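# Unscrew bottle cap, set both on desk

## Task

Twist the cap off the bottle, then set the cap on the desk and leave the bottle upright there by itself. At the end both must be still and neither may rely on the robot to stay put; a cap left in the gripper counts for nothing if the job is unfinished. Anything the robot is touching at the end must not drop by more than about a fingernail's thickness once released, and nothing may fall or be knocked off the table.

## Robot and tools

Robot: two 6-joint arms, left_arm and right_arm, each with a two-finger parallel gripper. Base of left_arm sits at (-0.026, +0.319, 0) m, quat_wxyz (+0.998, 0, 0, +0.070); right_arm at (-0.016, -0.364, 0) m, quat_wxyz (+0.999, 0, 0, -0.053). Shared scene frame: origin on the table top midway between the arms, +x out over the table, +z up, left_arm on the +y side. The words left and right are arm names only, not image sides.

Joint order, used in every row and every per-joint list in results: wrist yaw (joint5), wrist roll (joint6), wrist pitch (joint4), waist (joint1), elbow (joint3), shoulder (joint2). Stated ranges in rad: yaw -1.571..1.571, roll -2.094..2.094, pitch -1.693..1.571, waist -2.880..2.880, elbow 0.000..3.019, shoulder 0.000..3.142; true ends may differ by up to 0.019 rad.

Gripper: fingers point along its +z, close along its y. end_effector_position is the spot between the pads, roughly 1 cm behind the fingertips.

execute_actions(actions): actions is a list of actions; each action is a table of at most 15 rows; each row is one 1/30 s step. If a table has fewer rows, its final row repeats until 15 steps pass. A row is a single list of 14 numbers in [-1, 1] covering both arms: left_arm's six joint values then its opening, then right_arm's six joint values then its opening. Joint values are offsets, relative to the joint angles at the beginning of that action (not the preceding row), scaled so 1.0 equals 1.686 rad yaw, 2.022 roll, 1.83 pitch, 1.264 waist, 1.276 elbow, 1.32 shoulder. Opening is absolute: +1 fully open, -1 shut. An empty list just returns state and images. An action that would push a joint over 0.019 rad beyond its range is rejected for both arms; a malformed action, or a first action failing that test, rejects the whole call. A joint driven to its real end is clipped there and the result prints "joint sent to its limit".

move(target, speed, blocking): target is one 14-number row as above; its joint offsets are counted from the Joint positions in the latest result that showed them, so it names a place to go. All joints progress in step, so the hand traces a curve, and paths ignore obstacles and the other arm. speed, 0.01 to 2 rad/s (default 0.5), caps the joint with the longest travel; paths last 0.5 to 10 s. Finger openings are sent at once. blocking=false returns after 0.5 s while motion continues; you then need wait or stop before new rows or moves. The result adds a "move:" line: ending (done, off_target, moving, held, fault), limits=held or limits=none, and each arm's joint furthest from target. Faster moves and targets set deeper past contact hit and press harder.

wait(seconds): 0 to 10 s, arms keep their last command; returns early when a running move ends. stop(): brakes a running move; needs room, more when fast; fingers continue. zoom_image(camera, region): camera one of cam_head_left, cam_head_right, cam_high, cam_low, cam_left_wrist, cam_right_wrist (all 504x504); region [x0, y0, x1, y1] in pixels from the top-left, no larger than 504 by 504. read_manual(section): only "licences"; moves nothing. finished_scene(scene): give the current scene number; irreversible, reports success.

Results: the state line `left_arm: …` | `right_arm: …` lists each gripper's position (m) and quat_wxyz in the scene frame; printed positions drift from truth at long reach. Joint positions and Joint velocities give, per arm, the six joints in the order above (rad, rad/s) then the pad gap (m; 0.094 when open). Joint targets shows what the joints are currently driven toward. grip_measured is the opening on the command scale, off by up to ~1 mm per gripper. "joint command not followed" means a clearance check altered or blocked joint targets on some steps. FAULT and MOTOR HOT lines report stops and heating.

Motion limits: each step, a joint's target stays within a lead of its measured angle (0.186 yaw, 0.522 roll, 0.33 pitch, 0.264 waist, 0.276 elbow, 0.32 shoulder rad), and targets are scaled back if they would shift the hand over 70 mm; big offsets therefore take several actions, and an unfinished motion should be recommanded. Zero offsets can let an arm droop; to hold, command offsets back to the desired angles, then zeros, nudging further if a joint lags.

Gripping: to hold, command an opening about 0.03 under grip_measured (less for a gentler hold). Pads push roughly 50 to 62 N each, less on thin parts under ~2 mm, with a brief spike on contact.

Avoid: arms striking or pressing each other, drops, slips, slams, hard shoves, knocking items off the table, and holding loads long enough to overheat a motor (warning from 85 °C, the arm goes limp at 100 °C). Brief external tugs on held parts may occur. The simulation keeps running while you compose a reply, with the robot holding its last command. Finish with the cap released on the desk and the bottle upright.

Each tool is called after ">>>" as name(argument=value, ...) on one line, values as JSON.

## Session

>>> execute_actions(actions=[])

Scene clock: 0.00 s.
left_arm: end_effector_position=(+0.4374, +0.0100, +0.2529) grip_measured=+1.000 end_effector_quat_wxyz=(+0.741, -0.331, +0.582, -0.058) | right_arm: end_effector_position=(+0.4062, -0.7740, +0.1890) grip_measured=+1.000 end_effector_quat_wxyz=(+0.030, +0.600, +0.782, -0.168)
Joint names: [wrist yaw, wrist roll, wrist pitch, waist, elbow, shoulder]
Joint positions: left_arm=[-1.309 -0.195  1.242 -1.03   0.944  1.775  0.094] | right_arm=[ 0.335  0.624 -1.367 -0.566  1.714  1.849  0.094]
Joint velocities: left_arm=[-0.051 -0.037 -0.022 -0.015 -0.002 -0.015  0.   ] | right_arm=[-0.007 -0.081 -0.007 -0.005  0.017  0.005  0.   ]
Motor temperatures (°C, as the motors report them): left_arm=[22 23 23 24 22 23] | right_arm=[24 23 23 25 23 23]
Joint targets: left_arm=[-1.309 -0.195 1.245 -1.030 0.963 1.772] | right_arm=[0.336 0.625 -1.365 -0.566 1.744 1.841]

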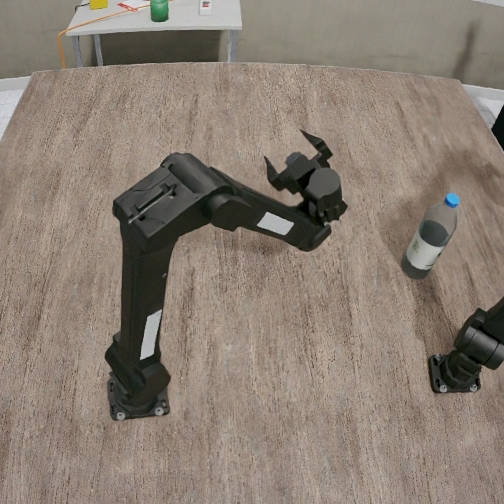

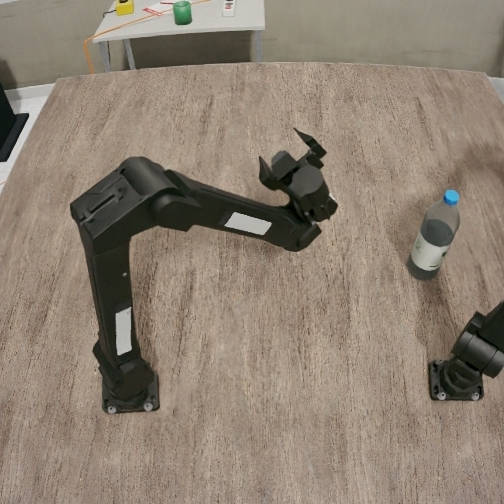

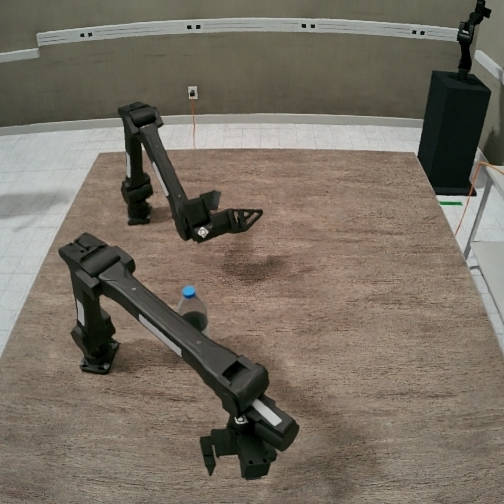

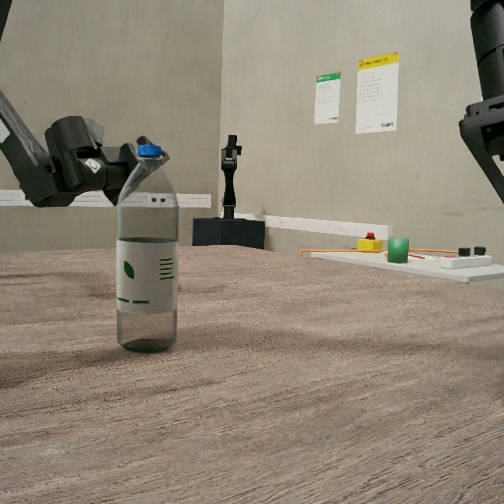

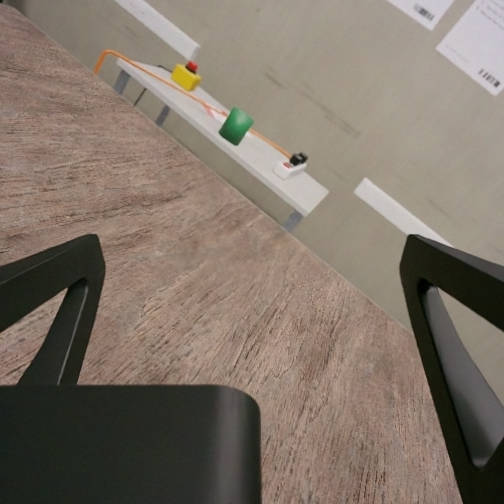

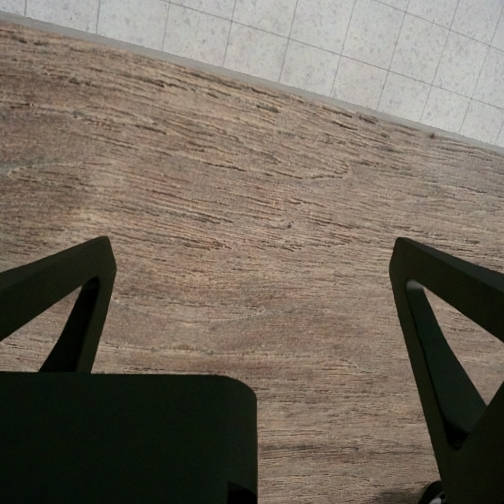

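>>> move(target=[0.776,0.096,0.02,-0.225,-0.222,0.125,1,-0.199,-0.309,-0.17,0.4,-0.39,-0.605,1], speed=0.7)

Scene clock: 12.03 s.
left_arm: end_effector_position=(+0.2001, -0.2138, +0.0932) grip_measured=+1.000 end_effector_quat_wxyz=(+0.585, +0.388, +0.595, -0.391) | right_arm: end_effector_position=(+0.2650, -0.4144, +0.3119) grip_measured=+1.000 end_effector_quat_wxyz=(+0.033, +0.091, +0.995, -0.003)
Joint names: [wrist yaw, wrist roll, wrist pitch, waist, elbow, shoulder]
Joint positions: left_arm=[-0.004 -0.012  1.26  -1.31   0.664  1.933  0.094] | right_arm=[ 0.001  0.009 -1.673 -0.067  1.221  1.052  0.094]
Joint velocities: left_arm=[-0.007 -0.007  0.007  0.005  0.012 -0.015  0.   ] | right_arm=[ 0.037  0.022 -0.017  0.015 -0.017 -0.015  0.   ]
Motor temperatures (°C, as the motors report them): left_arm=[22 23 23 24 23 24] | right_arm=[24 23 23 25 25 24]
Joint targets: left_arm=[-0.001 -0.001 1.279 -1.315 0.661 1.940] | right_arm=[-0.000 -0.000 -1.678 -0.061 1.216 1.050]
move: done; limits=none; left_arm: farthest joint: the wrist pitch, 0.018 radians from its target (0.037 radians at the start); right_arm: farthest joint: the wrist roll, 0.010 radians from its target (0.625 radians at the start)

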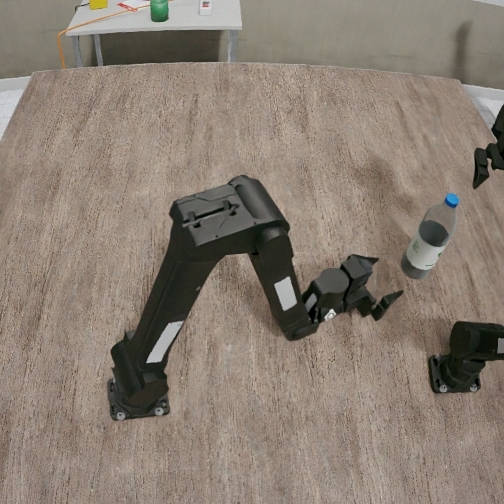

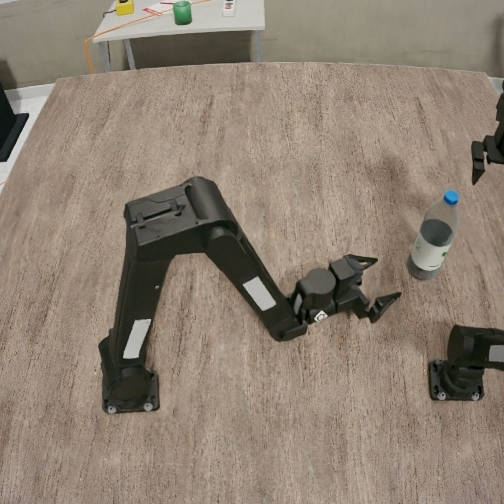

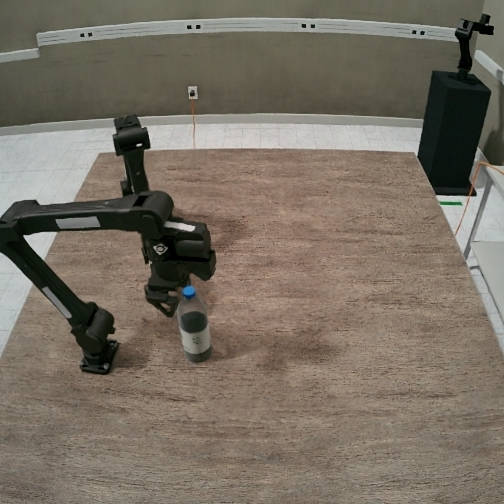

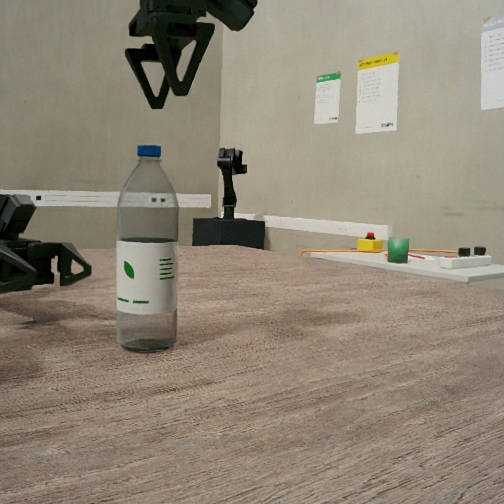

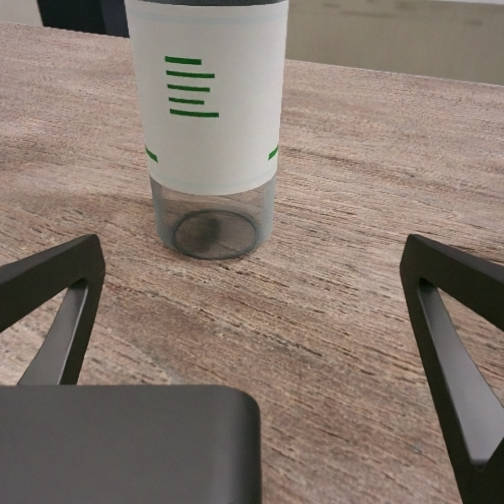

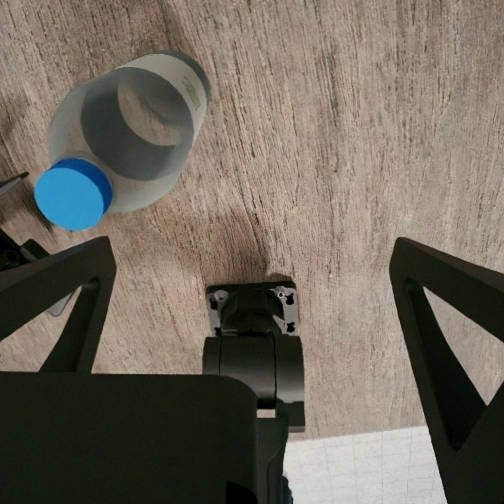

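>>> move(target=[0,0,-0.085,0.031,0.23,0.095,1,0,0,0.021,0.183,-0.023,0.058,1])

Scene clock: 17.77 s.
left_arm: end_effector_position=(+0.2546, -0.2883, +0.0896) grip_measured=+1.000 end_effector_quat_wxyz=(+0.592, +0.378, +0.601, -0.382) | right_arm: end_effector_position=(+0.2823, -0.3487, +0.2827) grip_measured=+1.000 end_effector_quat_wxyz=(-0.000, -0.023, +1.000, -0.001)
Joint names: [wrist yaw, wrist roll, wrist pitch, waist, elbow, shoulder]
Joint positions: left_arm=[-0.004 -0.012  1.113 -1.279  0.929  2.049  0.094] | right_arm=[ 0.001  0.009 -1.643  0.161  1.193  1.121  0.094]
Joint velocities: left_arm=[-0.11   0.007 -0.007 -0.005 -0.002 -0.015  0.   ] | right_arm=[-0.022 -0.007  0.002  0.015 -0.007 -0.015  0.   ]
Motor temperatures (°C, as the motors report them): left_arm=[22 23 23 24 23 24] | right_arm=[24 23 23 25 25 23]
Joint targets: left_arm=[-0.004 -0.012 1.105 -1.271 0.957 2.059] | right_arm=[0.001 0.009 -1.634 0.165 1.191 1.128]
move: off_target (left_arm); limits=none; left_arm: farthest joint: the elbow, 0.028 radians from its target (0.294 radians at the start); right_arm: farthest joint: the wrist pitch, 0.009 radians from its target (0.038 radians at the start)

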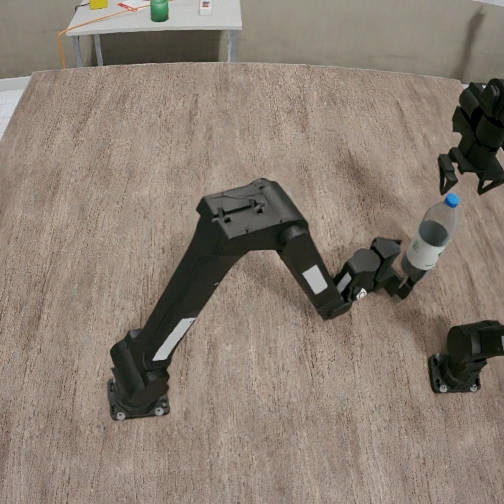

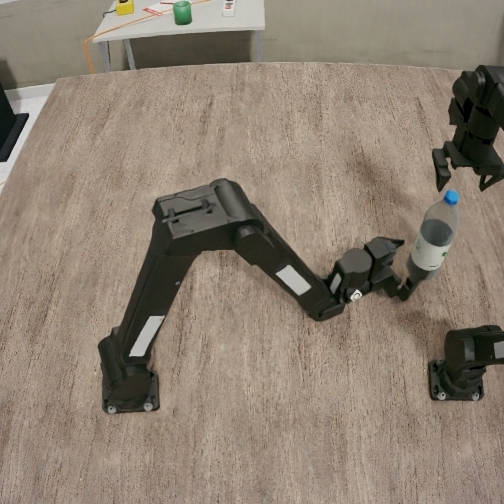

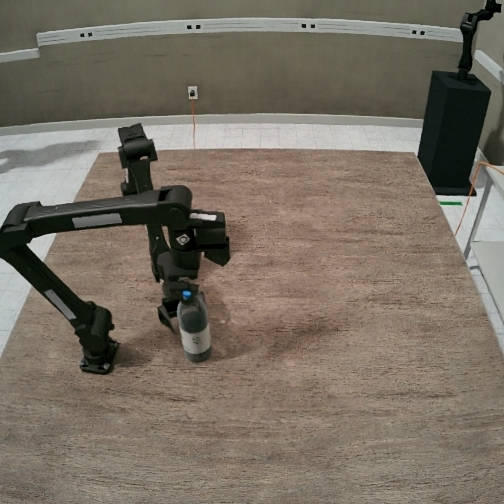

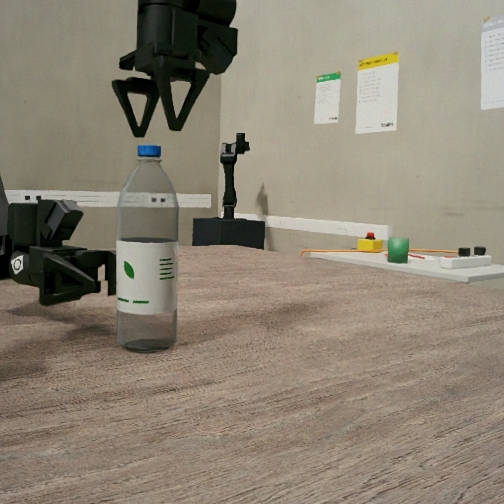

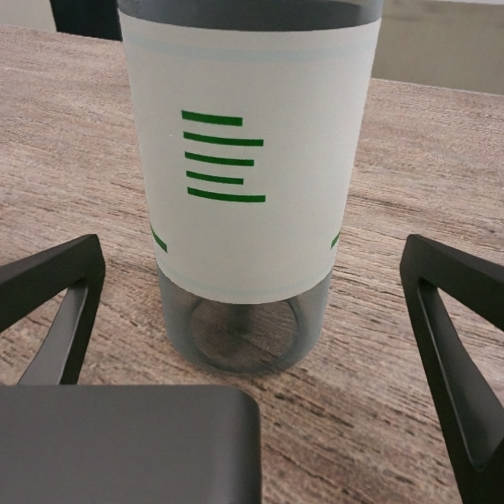

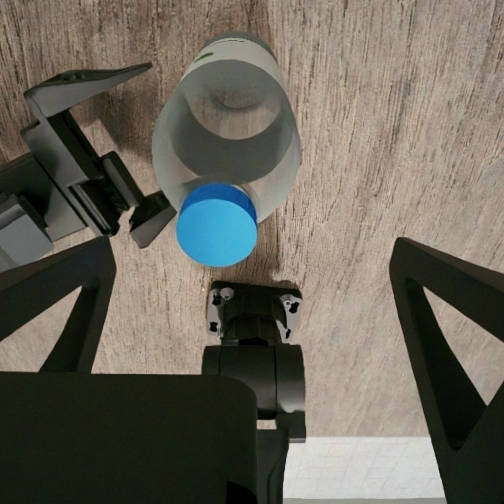

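>>> move(target=[0,0,-0.065,0.008,0.175,0.068,1,0,0.775,0,0.036,0,0,1], speed=1.0)

>>> move(target=[0,0,0,0,0.015,0,0.45,0,0,0,0,0,0,1])

Scene clock: 24.03 s.
left_arm: end_effector_position=(+0.2792, -0.3417, +0.0898) grip_measured=+1.000 end_effector_quat_wxyz=(+0.591, +0.378, +0.602, -0.382) | right_arm: end_effector_position=(+0.2816, -0.3384, +0.2827) grip_measured=+1.000 end_effector_quat_wxyz=(+0.000, +0.673, +0.740, -0.001)
Joint names: [wrist yaw, wrist roll, wrist pitch, waist, elbow, shoulder]
Joint positions: left_arm=[-0.004 -0.012  1.002 -1.279  1.114  2.126  0.094] | right_arm=[ 0.001  1.566 -1.643  0.196  1.193  1.121  0.094]
Joint velocities: left_arm=[ 0.022 -0.007 -0.012  0.005 -0.012  0.005  0.   ] | right_arm=[ 0.022 -0.007  0.007  0.005 -0.012 -0.015  0.   ]
Motor temperatures (°C, as the motors report them): left_arm=[22 23 23 24 24 24] | right_arm=[24 23 23 25 26 23]
Joint targets: left_arm=[-0.004 -0.012 0.994 -1.268 1.153 2.139] | right_arm=[0.001 1.576 -1.643 0.207 1.193 1.121]
move: off_target (left_arm); limits=none; left_arm: farthest joint: the elbow, 0.038 radians from its target (0.223 radians at the start); right_arm: farthest joint: the waist, 0.010 radians from its target (0.045 radians at the start)

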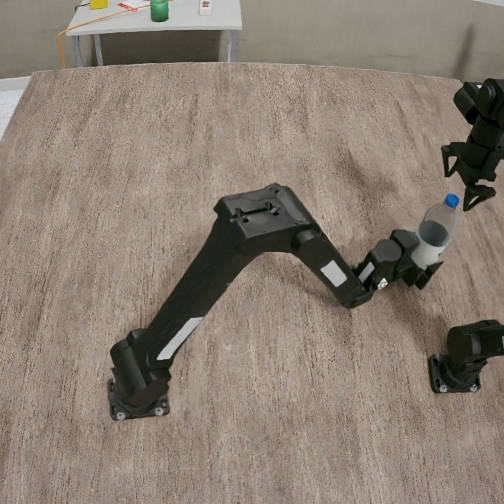

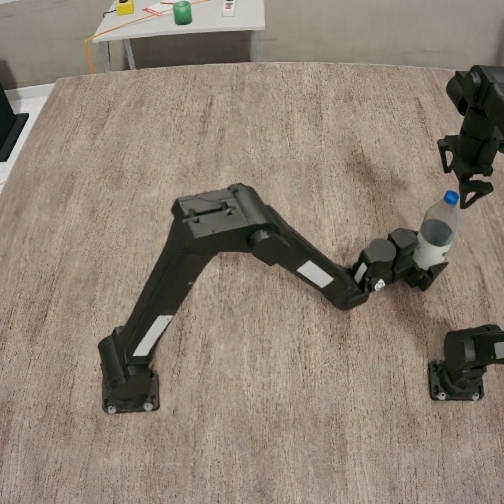

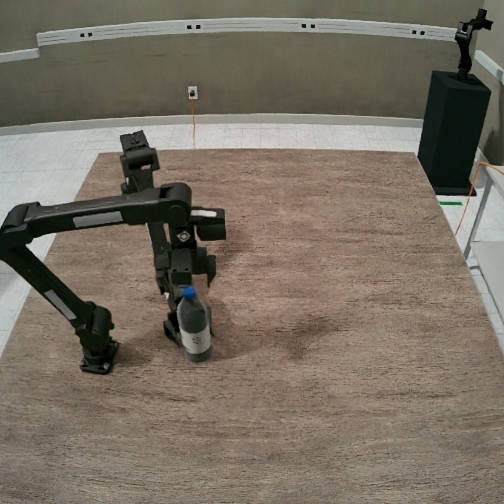

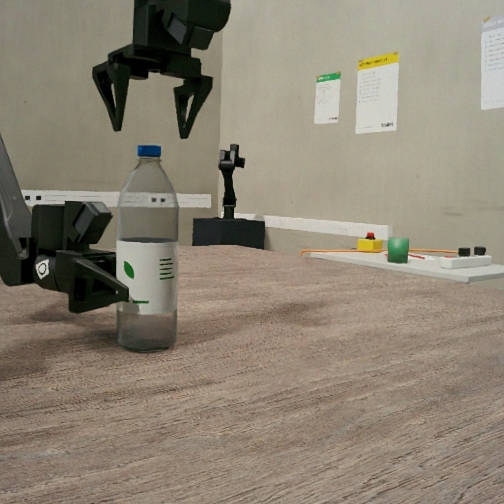

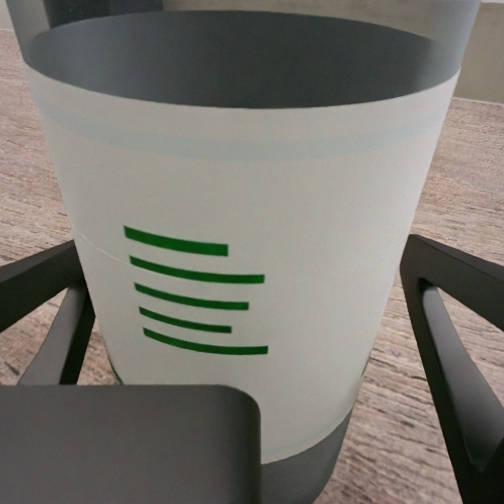

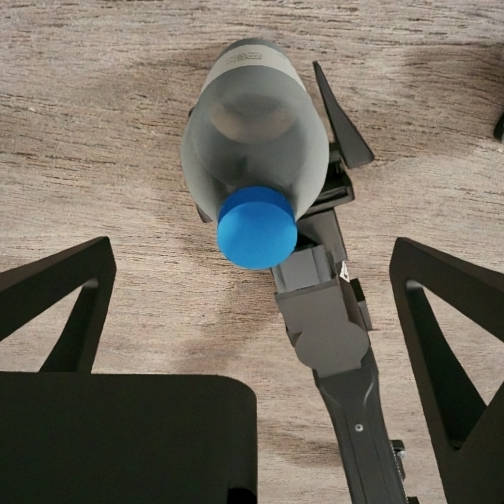

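Scene clock: 24.73 s.
left_arm: end_effector_position=(+0.2792, -0.3417, +0.0898) grip_measured=+0.639 end_effector_quat_wxyz=(+0.591, +0.378, +0.602, -0.382) | right_arm: end_effector_position=(+0.2816, -0.3384, +0.2827) grip_measured=+1.000 end_effector_quat_wxyz=(+0.000, +0.673, +0.740, -0.001)
Joint names: [wrist yaw, wrist roll, wrist pitch, waist, elbow, shoulder]
Joint positions: left_arm=[-0.004 -0.012  1.002 -1.279  1.114  2.126  0.077] | right_arm=[ 0.001  1.566 -1.643  0.196  1.193  1.121  0.094]
Joint velocities: left_arm=[-0.007 -0.037  0.007 -0.015 -0.012  0.005  0.   ] | right_arm=[-0.022 -0.007 -0.007 -0.005  0.002  0.005  0.   ]
Motor temperatures (°C, as the motors report them): left_arm=[22 23 23 24 24 24] | right_arm=[24 23 23 25 26 23]
Joint targets: left_arm=[-0.004 -0.012 1.002 -1.279 1.134 2.126] | right_arm=[0.001 1.566 -1.643 0.196 1.193 1.121]
move: done; limits=none; left_arm: farthest joint: the elbow, 0.019 radians from its target (0.019 radians at the start); right_arm: farthest joint: the waist, 0.000 radians from its target (0.000 radians at the start)

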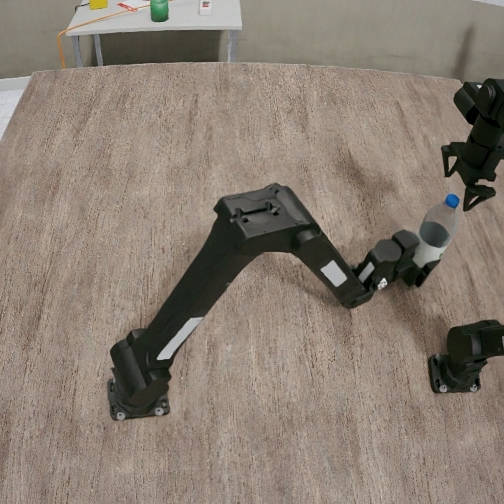

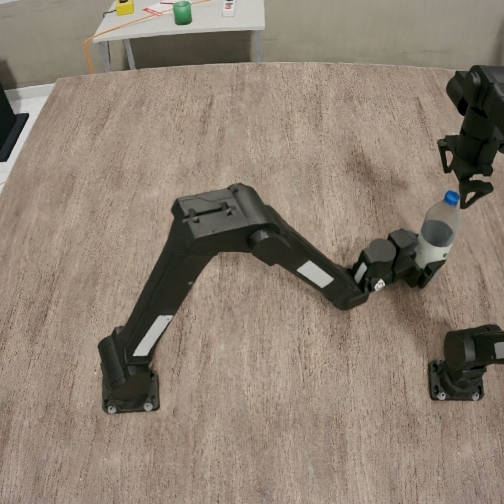

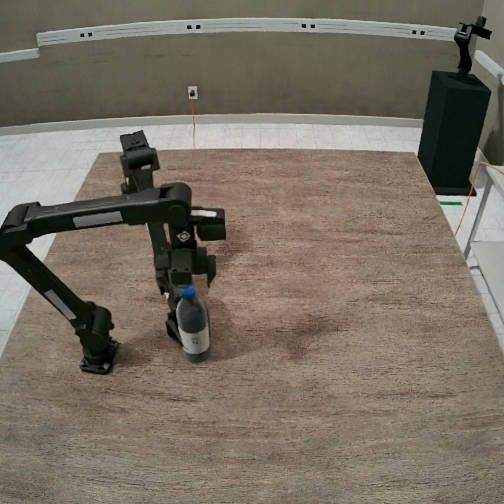

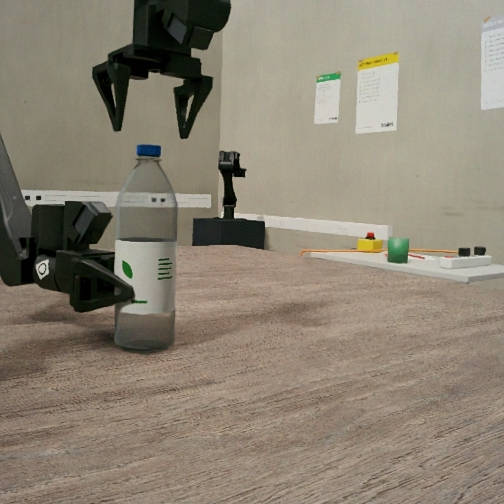

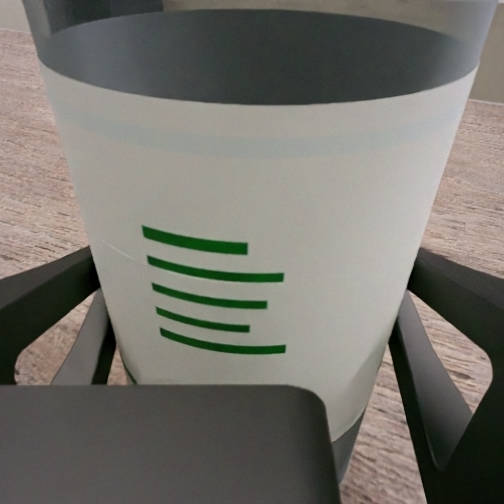

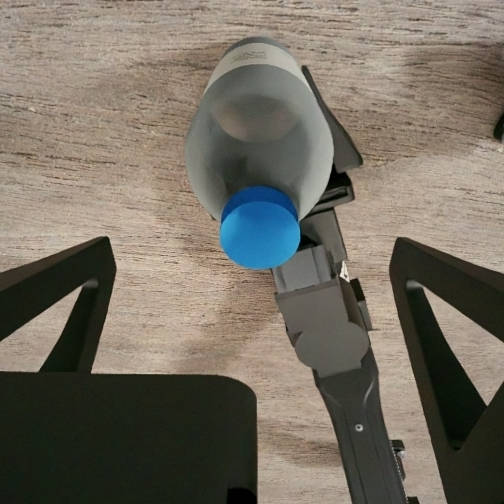

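>>> move(target=[0,0,0,0,0.015,0,0.58,0,0.24,0.045,0,-0.067,0,0])

>>> move(target=[0,0,0,0,0.015,0,0.58,0,0,0,0,0,0,-0.42])

Scene clock: 29.40 s.
left_arm: end_effector_position=(+0.2792, -0.3417, +0.0898) grip_measured=+0.639 end_effector_quat_wxyz=(+0.591, +0.378, +0.602, -0.382) | right_arm: end_effector_position=(+0.2803, -0.3385, +0.2513) grip_measured=+0.003 end_effector_quat_wxyz=(-0.002, +0.828, +0.560, -0.005)
Joint names: [wrist yaw, wrist roll, wrist pitch, waist, elbow, shoulder]
Joint positions: left_arm=[-0.004 -0.012  1.002 -1.279  1.114  2.126  0.077] | right_arm=[ 0.001  2.042 -1.57   0.196  1.111  1.121  0.047]
Joint velocities: left_arm=[-0.007 -0.022  0.012 -0.005 -0.012  0.015  0.001] | right_arm=[ 0.095 -0.007  0.002 -0.005 -0.002 -0.005 -0.   ]
Motor temperatures (°C, as the motors report them): left_arm=[22 23 23 24 24 25] | right_arm=[24 23 23 25 26 23]
Joint targets: left_arm=[-0.004 -0.012 1.002 -1.279 1.134 2.126] | right_arm=[0.001 2.051 -1.561 0.196 1.108 1.121]
move: done; limits=none; left_arm: farthest joint: the elbow, 0.019 radians from its target (0.019 radians at the start); right_arm: farthest joint: the wrist pitch, 0.010 radians from its target (0.083 radians at the start)

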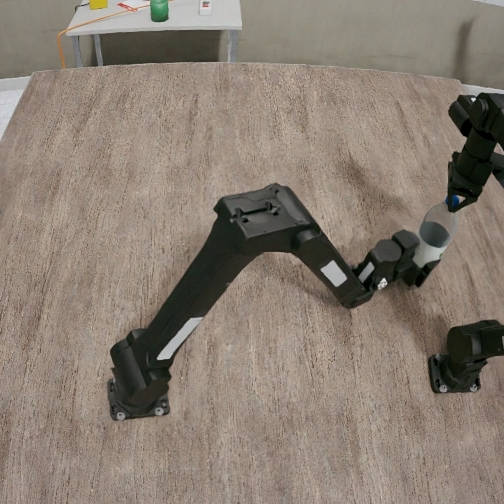

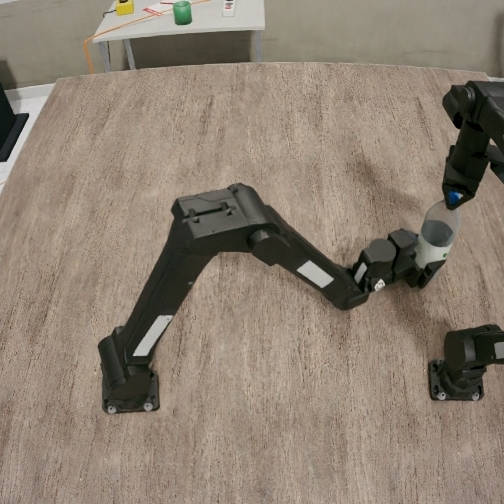

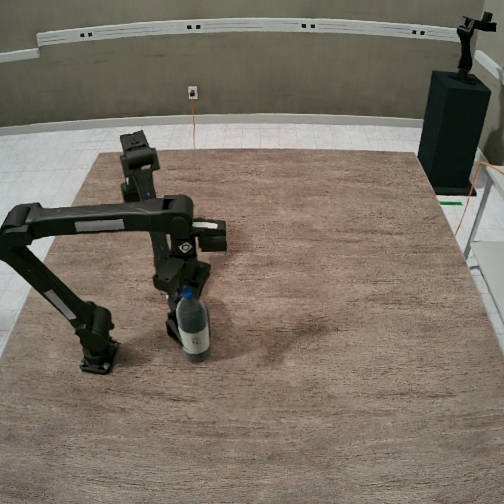

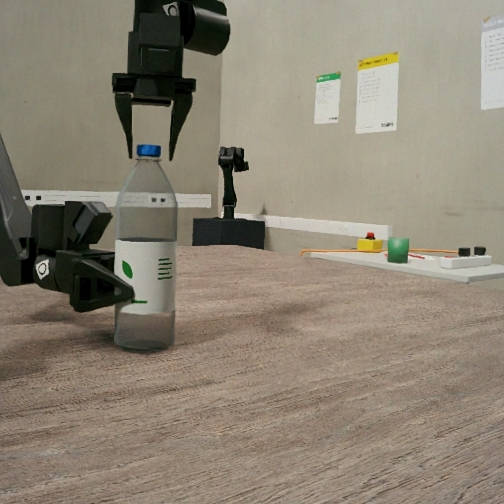

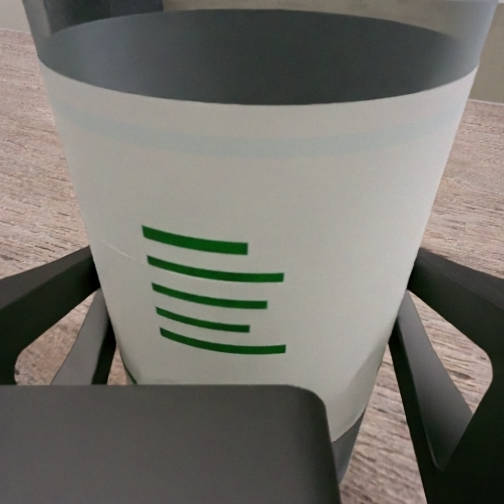

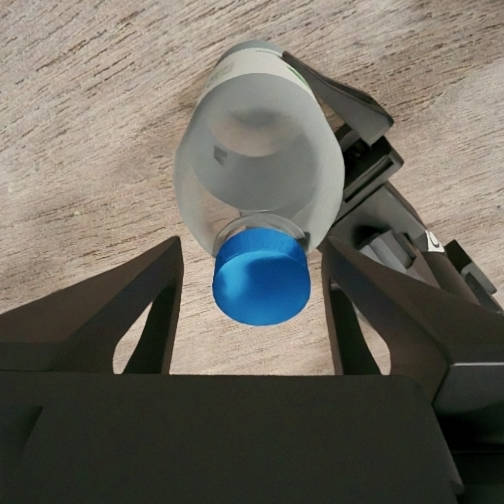

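Scene clock: 30.10 s.
left_arm: end_effector_position=(+0.2799, -0.3414, +0.0894) grip_measured=+0.639 end_effector_quat_wxyz=(+0.591, +0.378, +0.603, -0.381) | right_arm: end_effector_position=(+0.2790, -0.3381, +0.2521) grip_measured=-0.391 end_effector_quat_wxyz=(-0.003, +0.828, +0.560, -0.004)
Joint names: [wrist yaw, wrist roll, wrist pitch, waist, elbow, shoulder]
Joint positions: left_arm=[-0.006 -0.013  1.    -1.278  1.114  2.126  0.077] | right_arm=[-0.002  2.042 -1.574  0.196  1.111  1.118  0.029]
Joint velocities: left_arm=[ 0.007 -0.037  0.007 -0.005 -0.007  0.005 -0.001] | right_arm=[ 0.066 -0.022 -0.002 -0.024  0.017 -0.015 -0.   ]
Motor temperatures (°C, as the motors report them): left_arm=[22 23 23 24 24 25] | right_arm=[24 23 23 25 26 23]
Joint targets: left_arm=[-0.004 -0.012 1.001 -1.278 1.134 2.126] | right_arm=[0.001 2.042 -1.570 0.196 1.111 1.121]
move: done; limits=none; left_arm: farthest joint: the elbow, 0.019 radians from its target (0.019 radians at the start); right_arm: farthest joint: the wrist pitch, 0.004 radians from its target (0.000 radians at the start)

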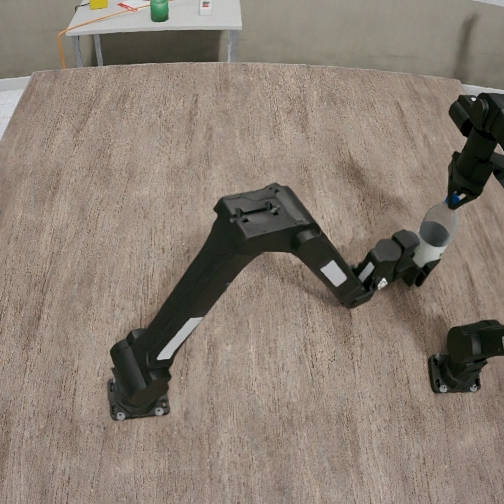

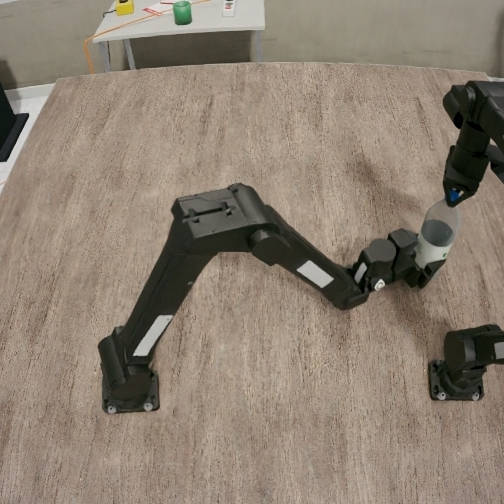

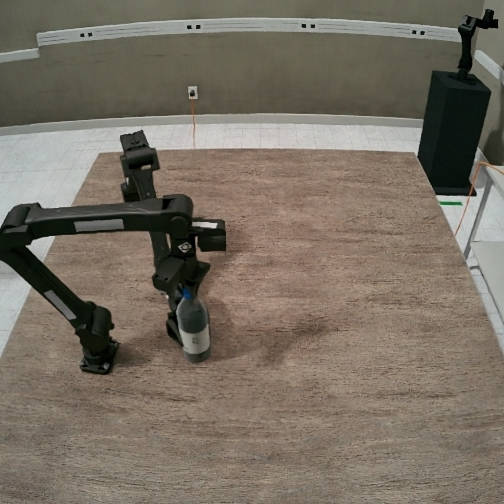

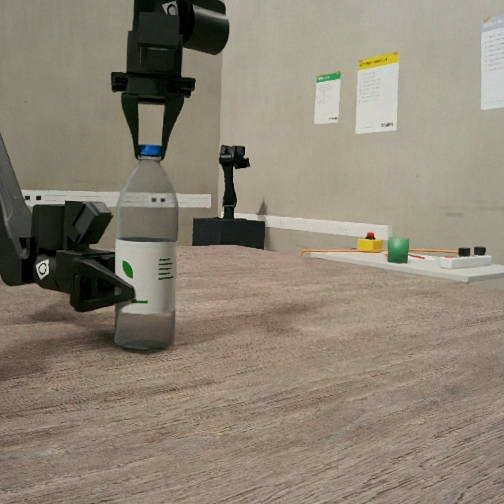

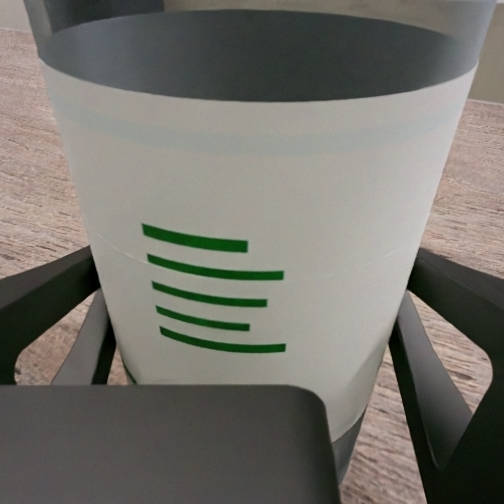

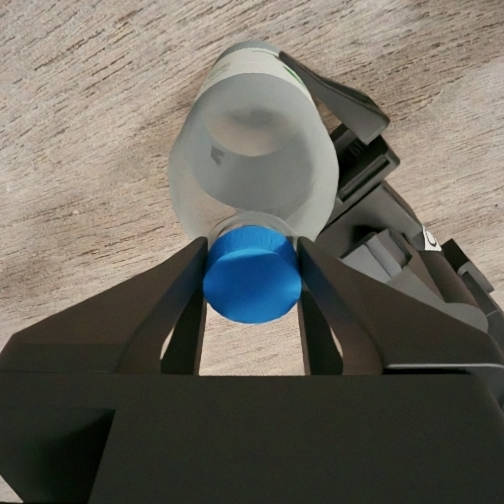

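Try a batched cycle.

>>> execute_actions(actions=[[[0,0,0,0,0.015,0,0.58,0,-0.5,0,0,0.015,0,-0.43]],[[0,0,0,0,0.015,0,0.58,0,-0.5,0,0,0.015,0,-0.43]],[[0,0,0,0,0.015,0,0.58,0,-0.5,0,0,0.015,0,-0.43]],[[0,0,0,0,0.015,0,0.58,0,-0.5,0,0,0.015,0,-0.43]]])

Scene clock: 34.17 s.
left_arm: end_effector_position=(+0.2795, -0.3415, +0.0894) grip_measured=+0.639 end_effector_quat_wxyz=(+0.592, +0.380, +0.601, -0.380) | right_arm: end_effector_position=(+0.2781, -0.3360, +0.2527) grip_measured=-0.392 end_effector_quat_wxyz=(-0.002, +0.788, -0.615, -0.009)
Joint names: [wrist yaw, wrist roll, wrist pitch, waist, elbow, shoulder]
Joint positions: left_arm=[-0.005 -0.008  1.    -1.278  1.114  2.126  0.077] | right_arm=[-0.014 -1.726 -1.576  0.196  1.111  1.116  0.029]
Joint velocities: left_arm=[ 0.081  0.007  0.002 -0.024 -0.007 -0.005 -0.   ] | right_arm=[-0.066 -0.52  -0.007 -0.015 -0.002 -0.005 -0.   ]
Motor temperatures (°C, as the motors report them): left_arm=[22 23 23 24 24 25] | right_arm=[24 23 23 25 26 23]
Joint targets: left_arm=[-0.005 -0.006 1.000 -1.278 1.134 2.126] | right_arm=[-0.011 -1.793 -1.574 0.196 1.130 1.118]

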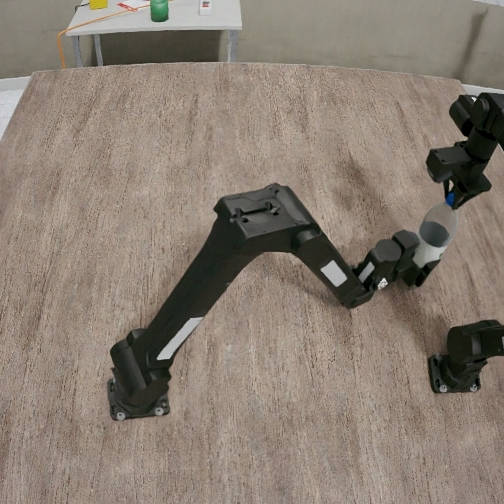

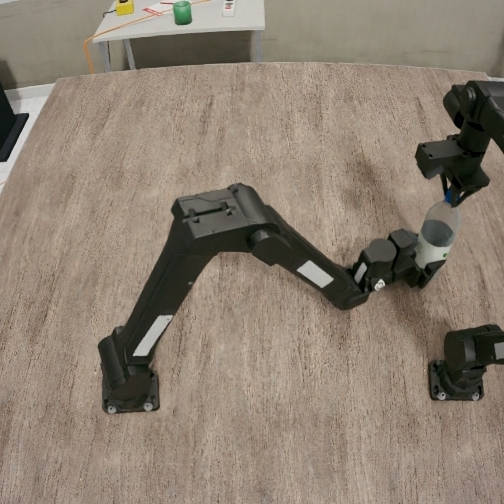

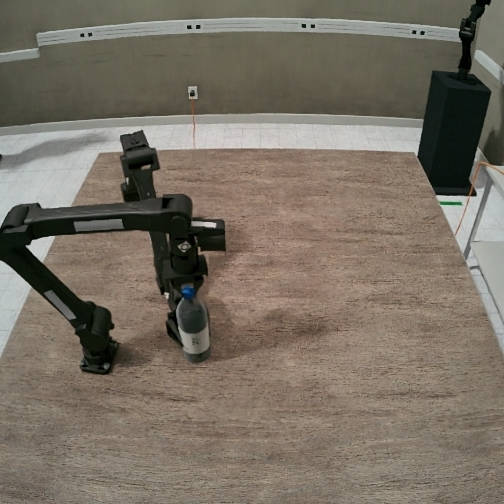

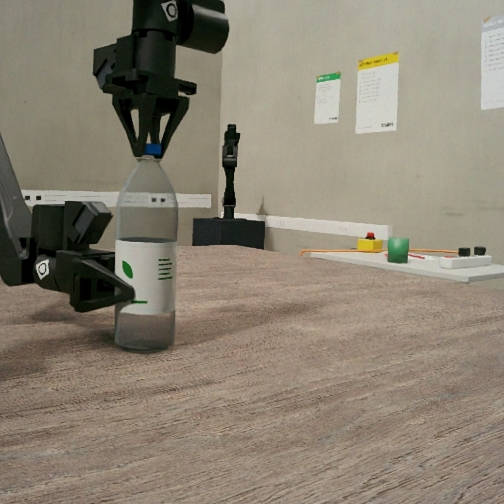

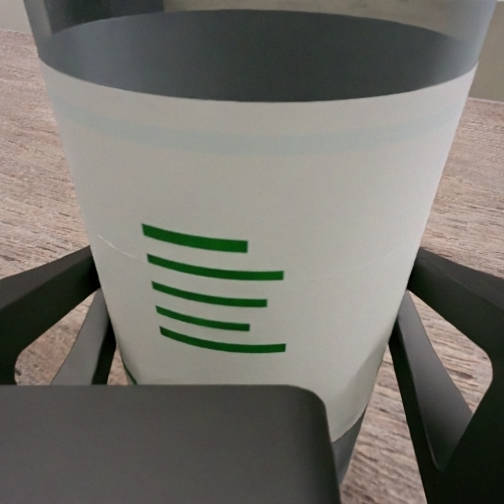

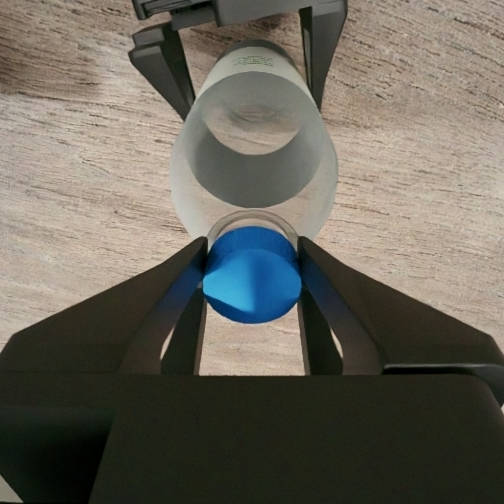

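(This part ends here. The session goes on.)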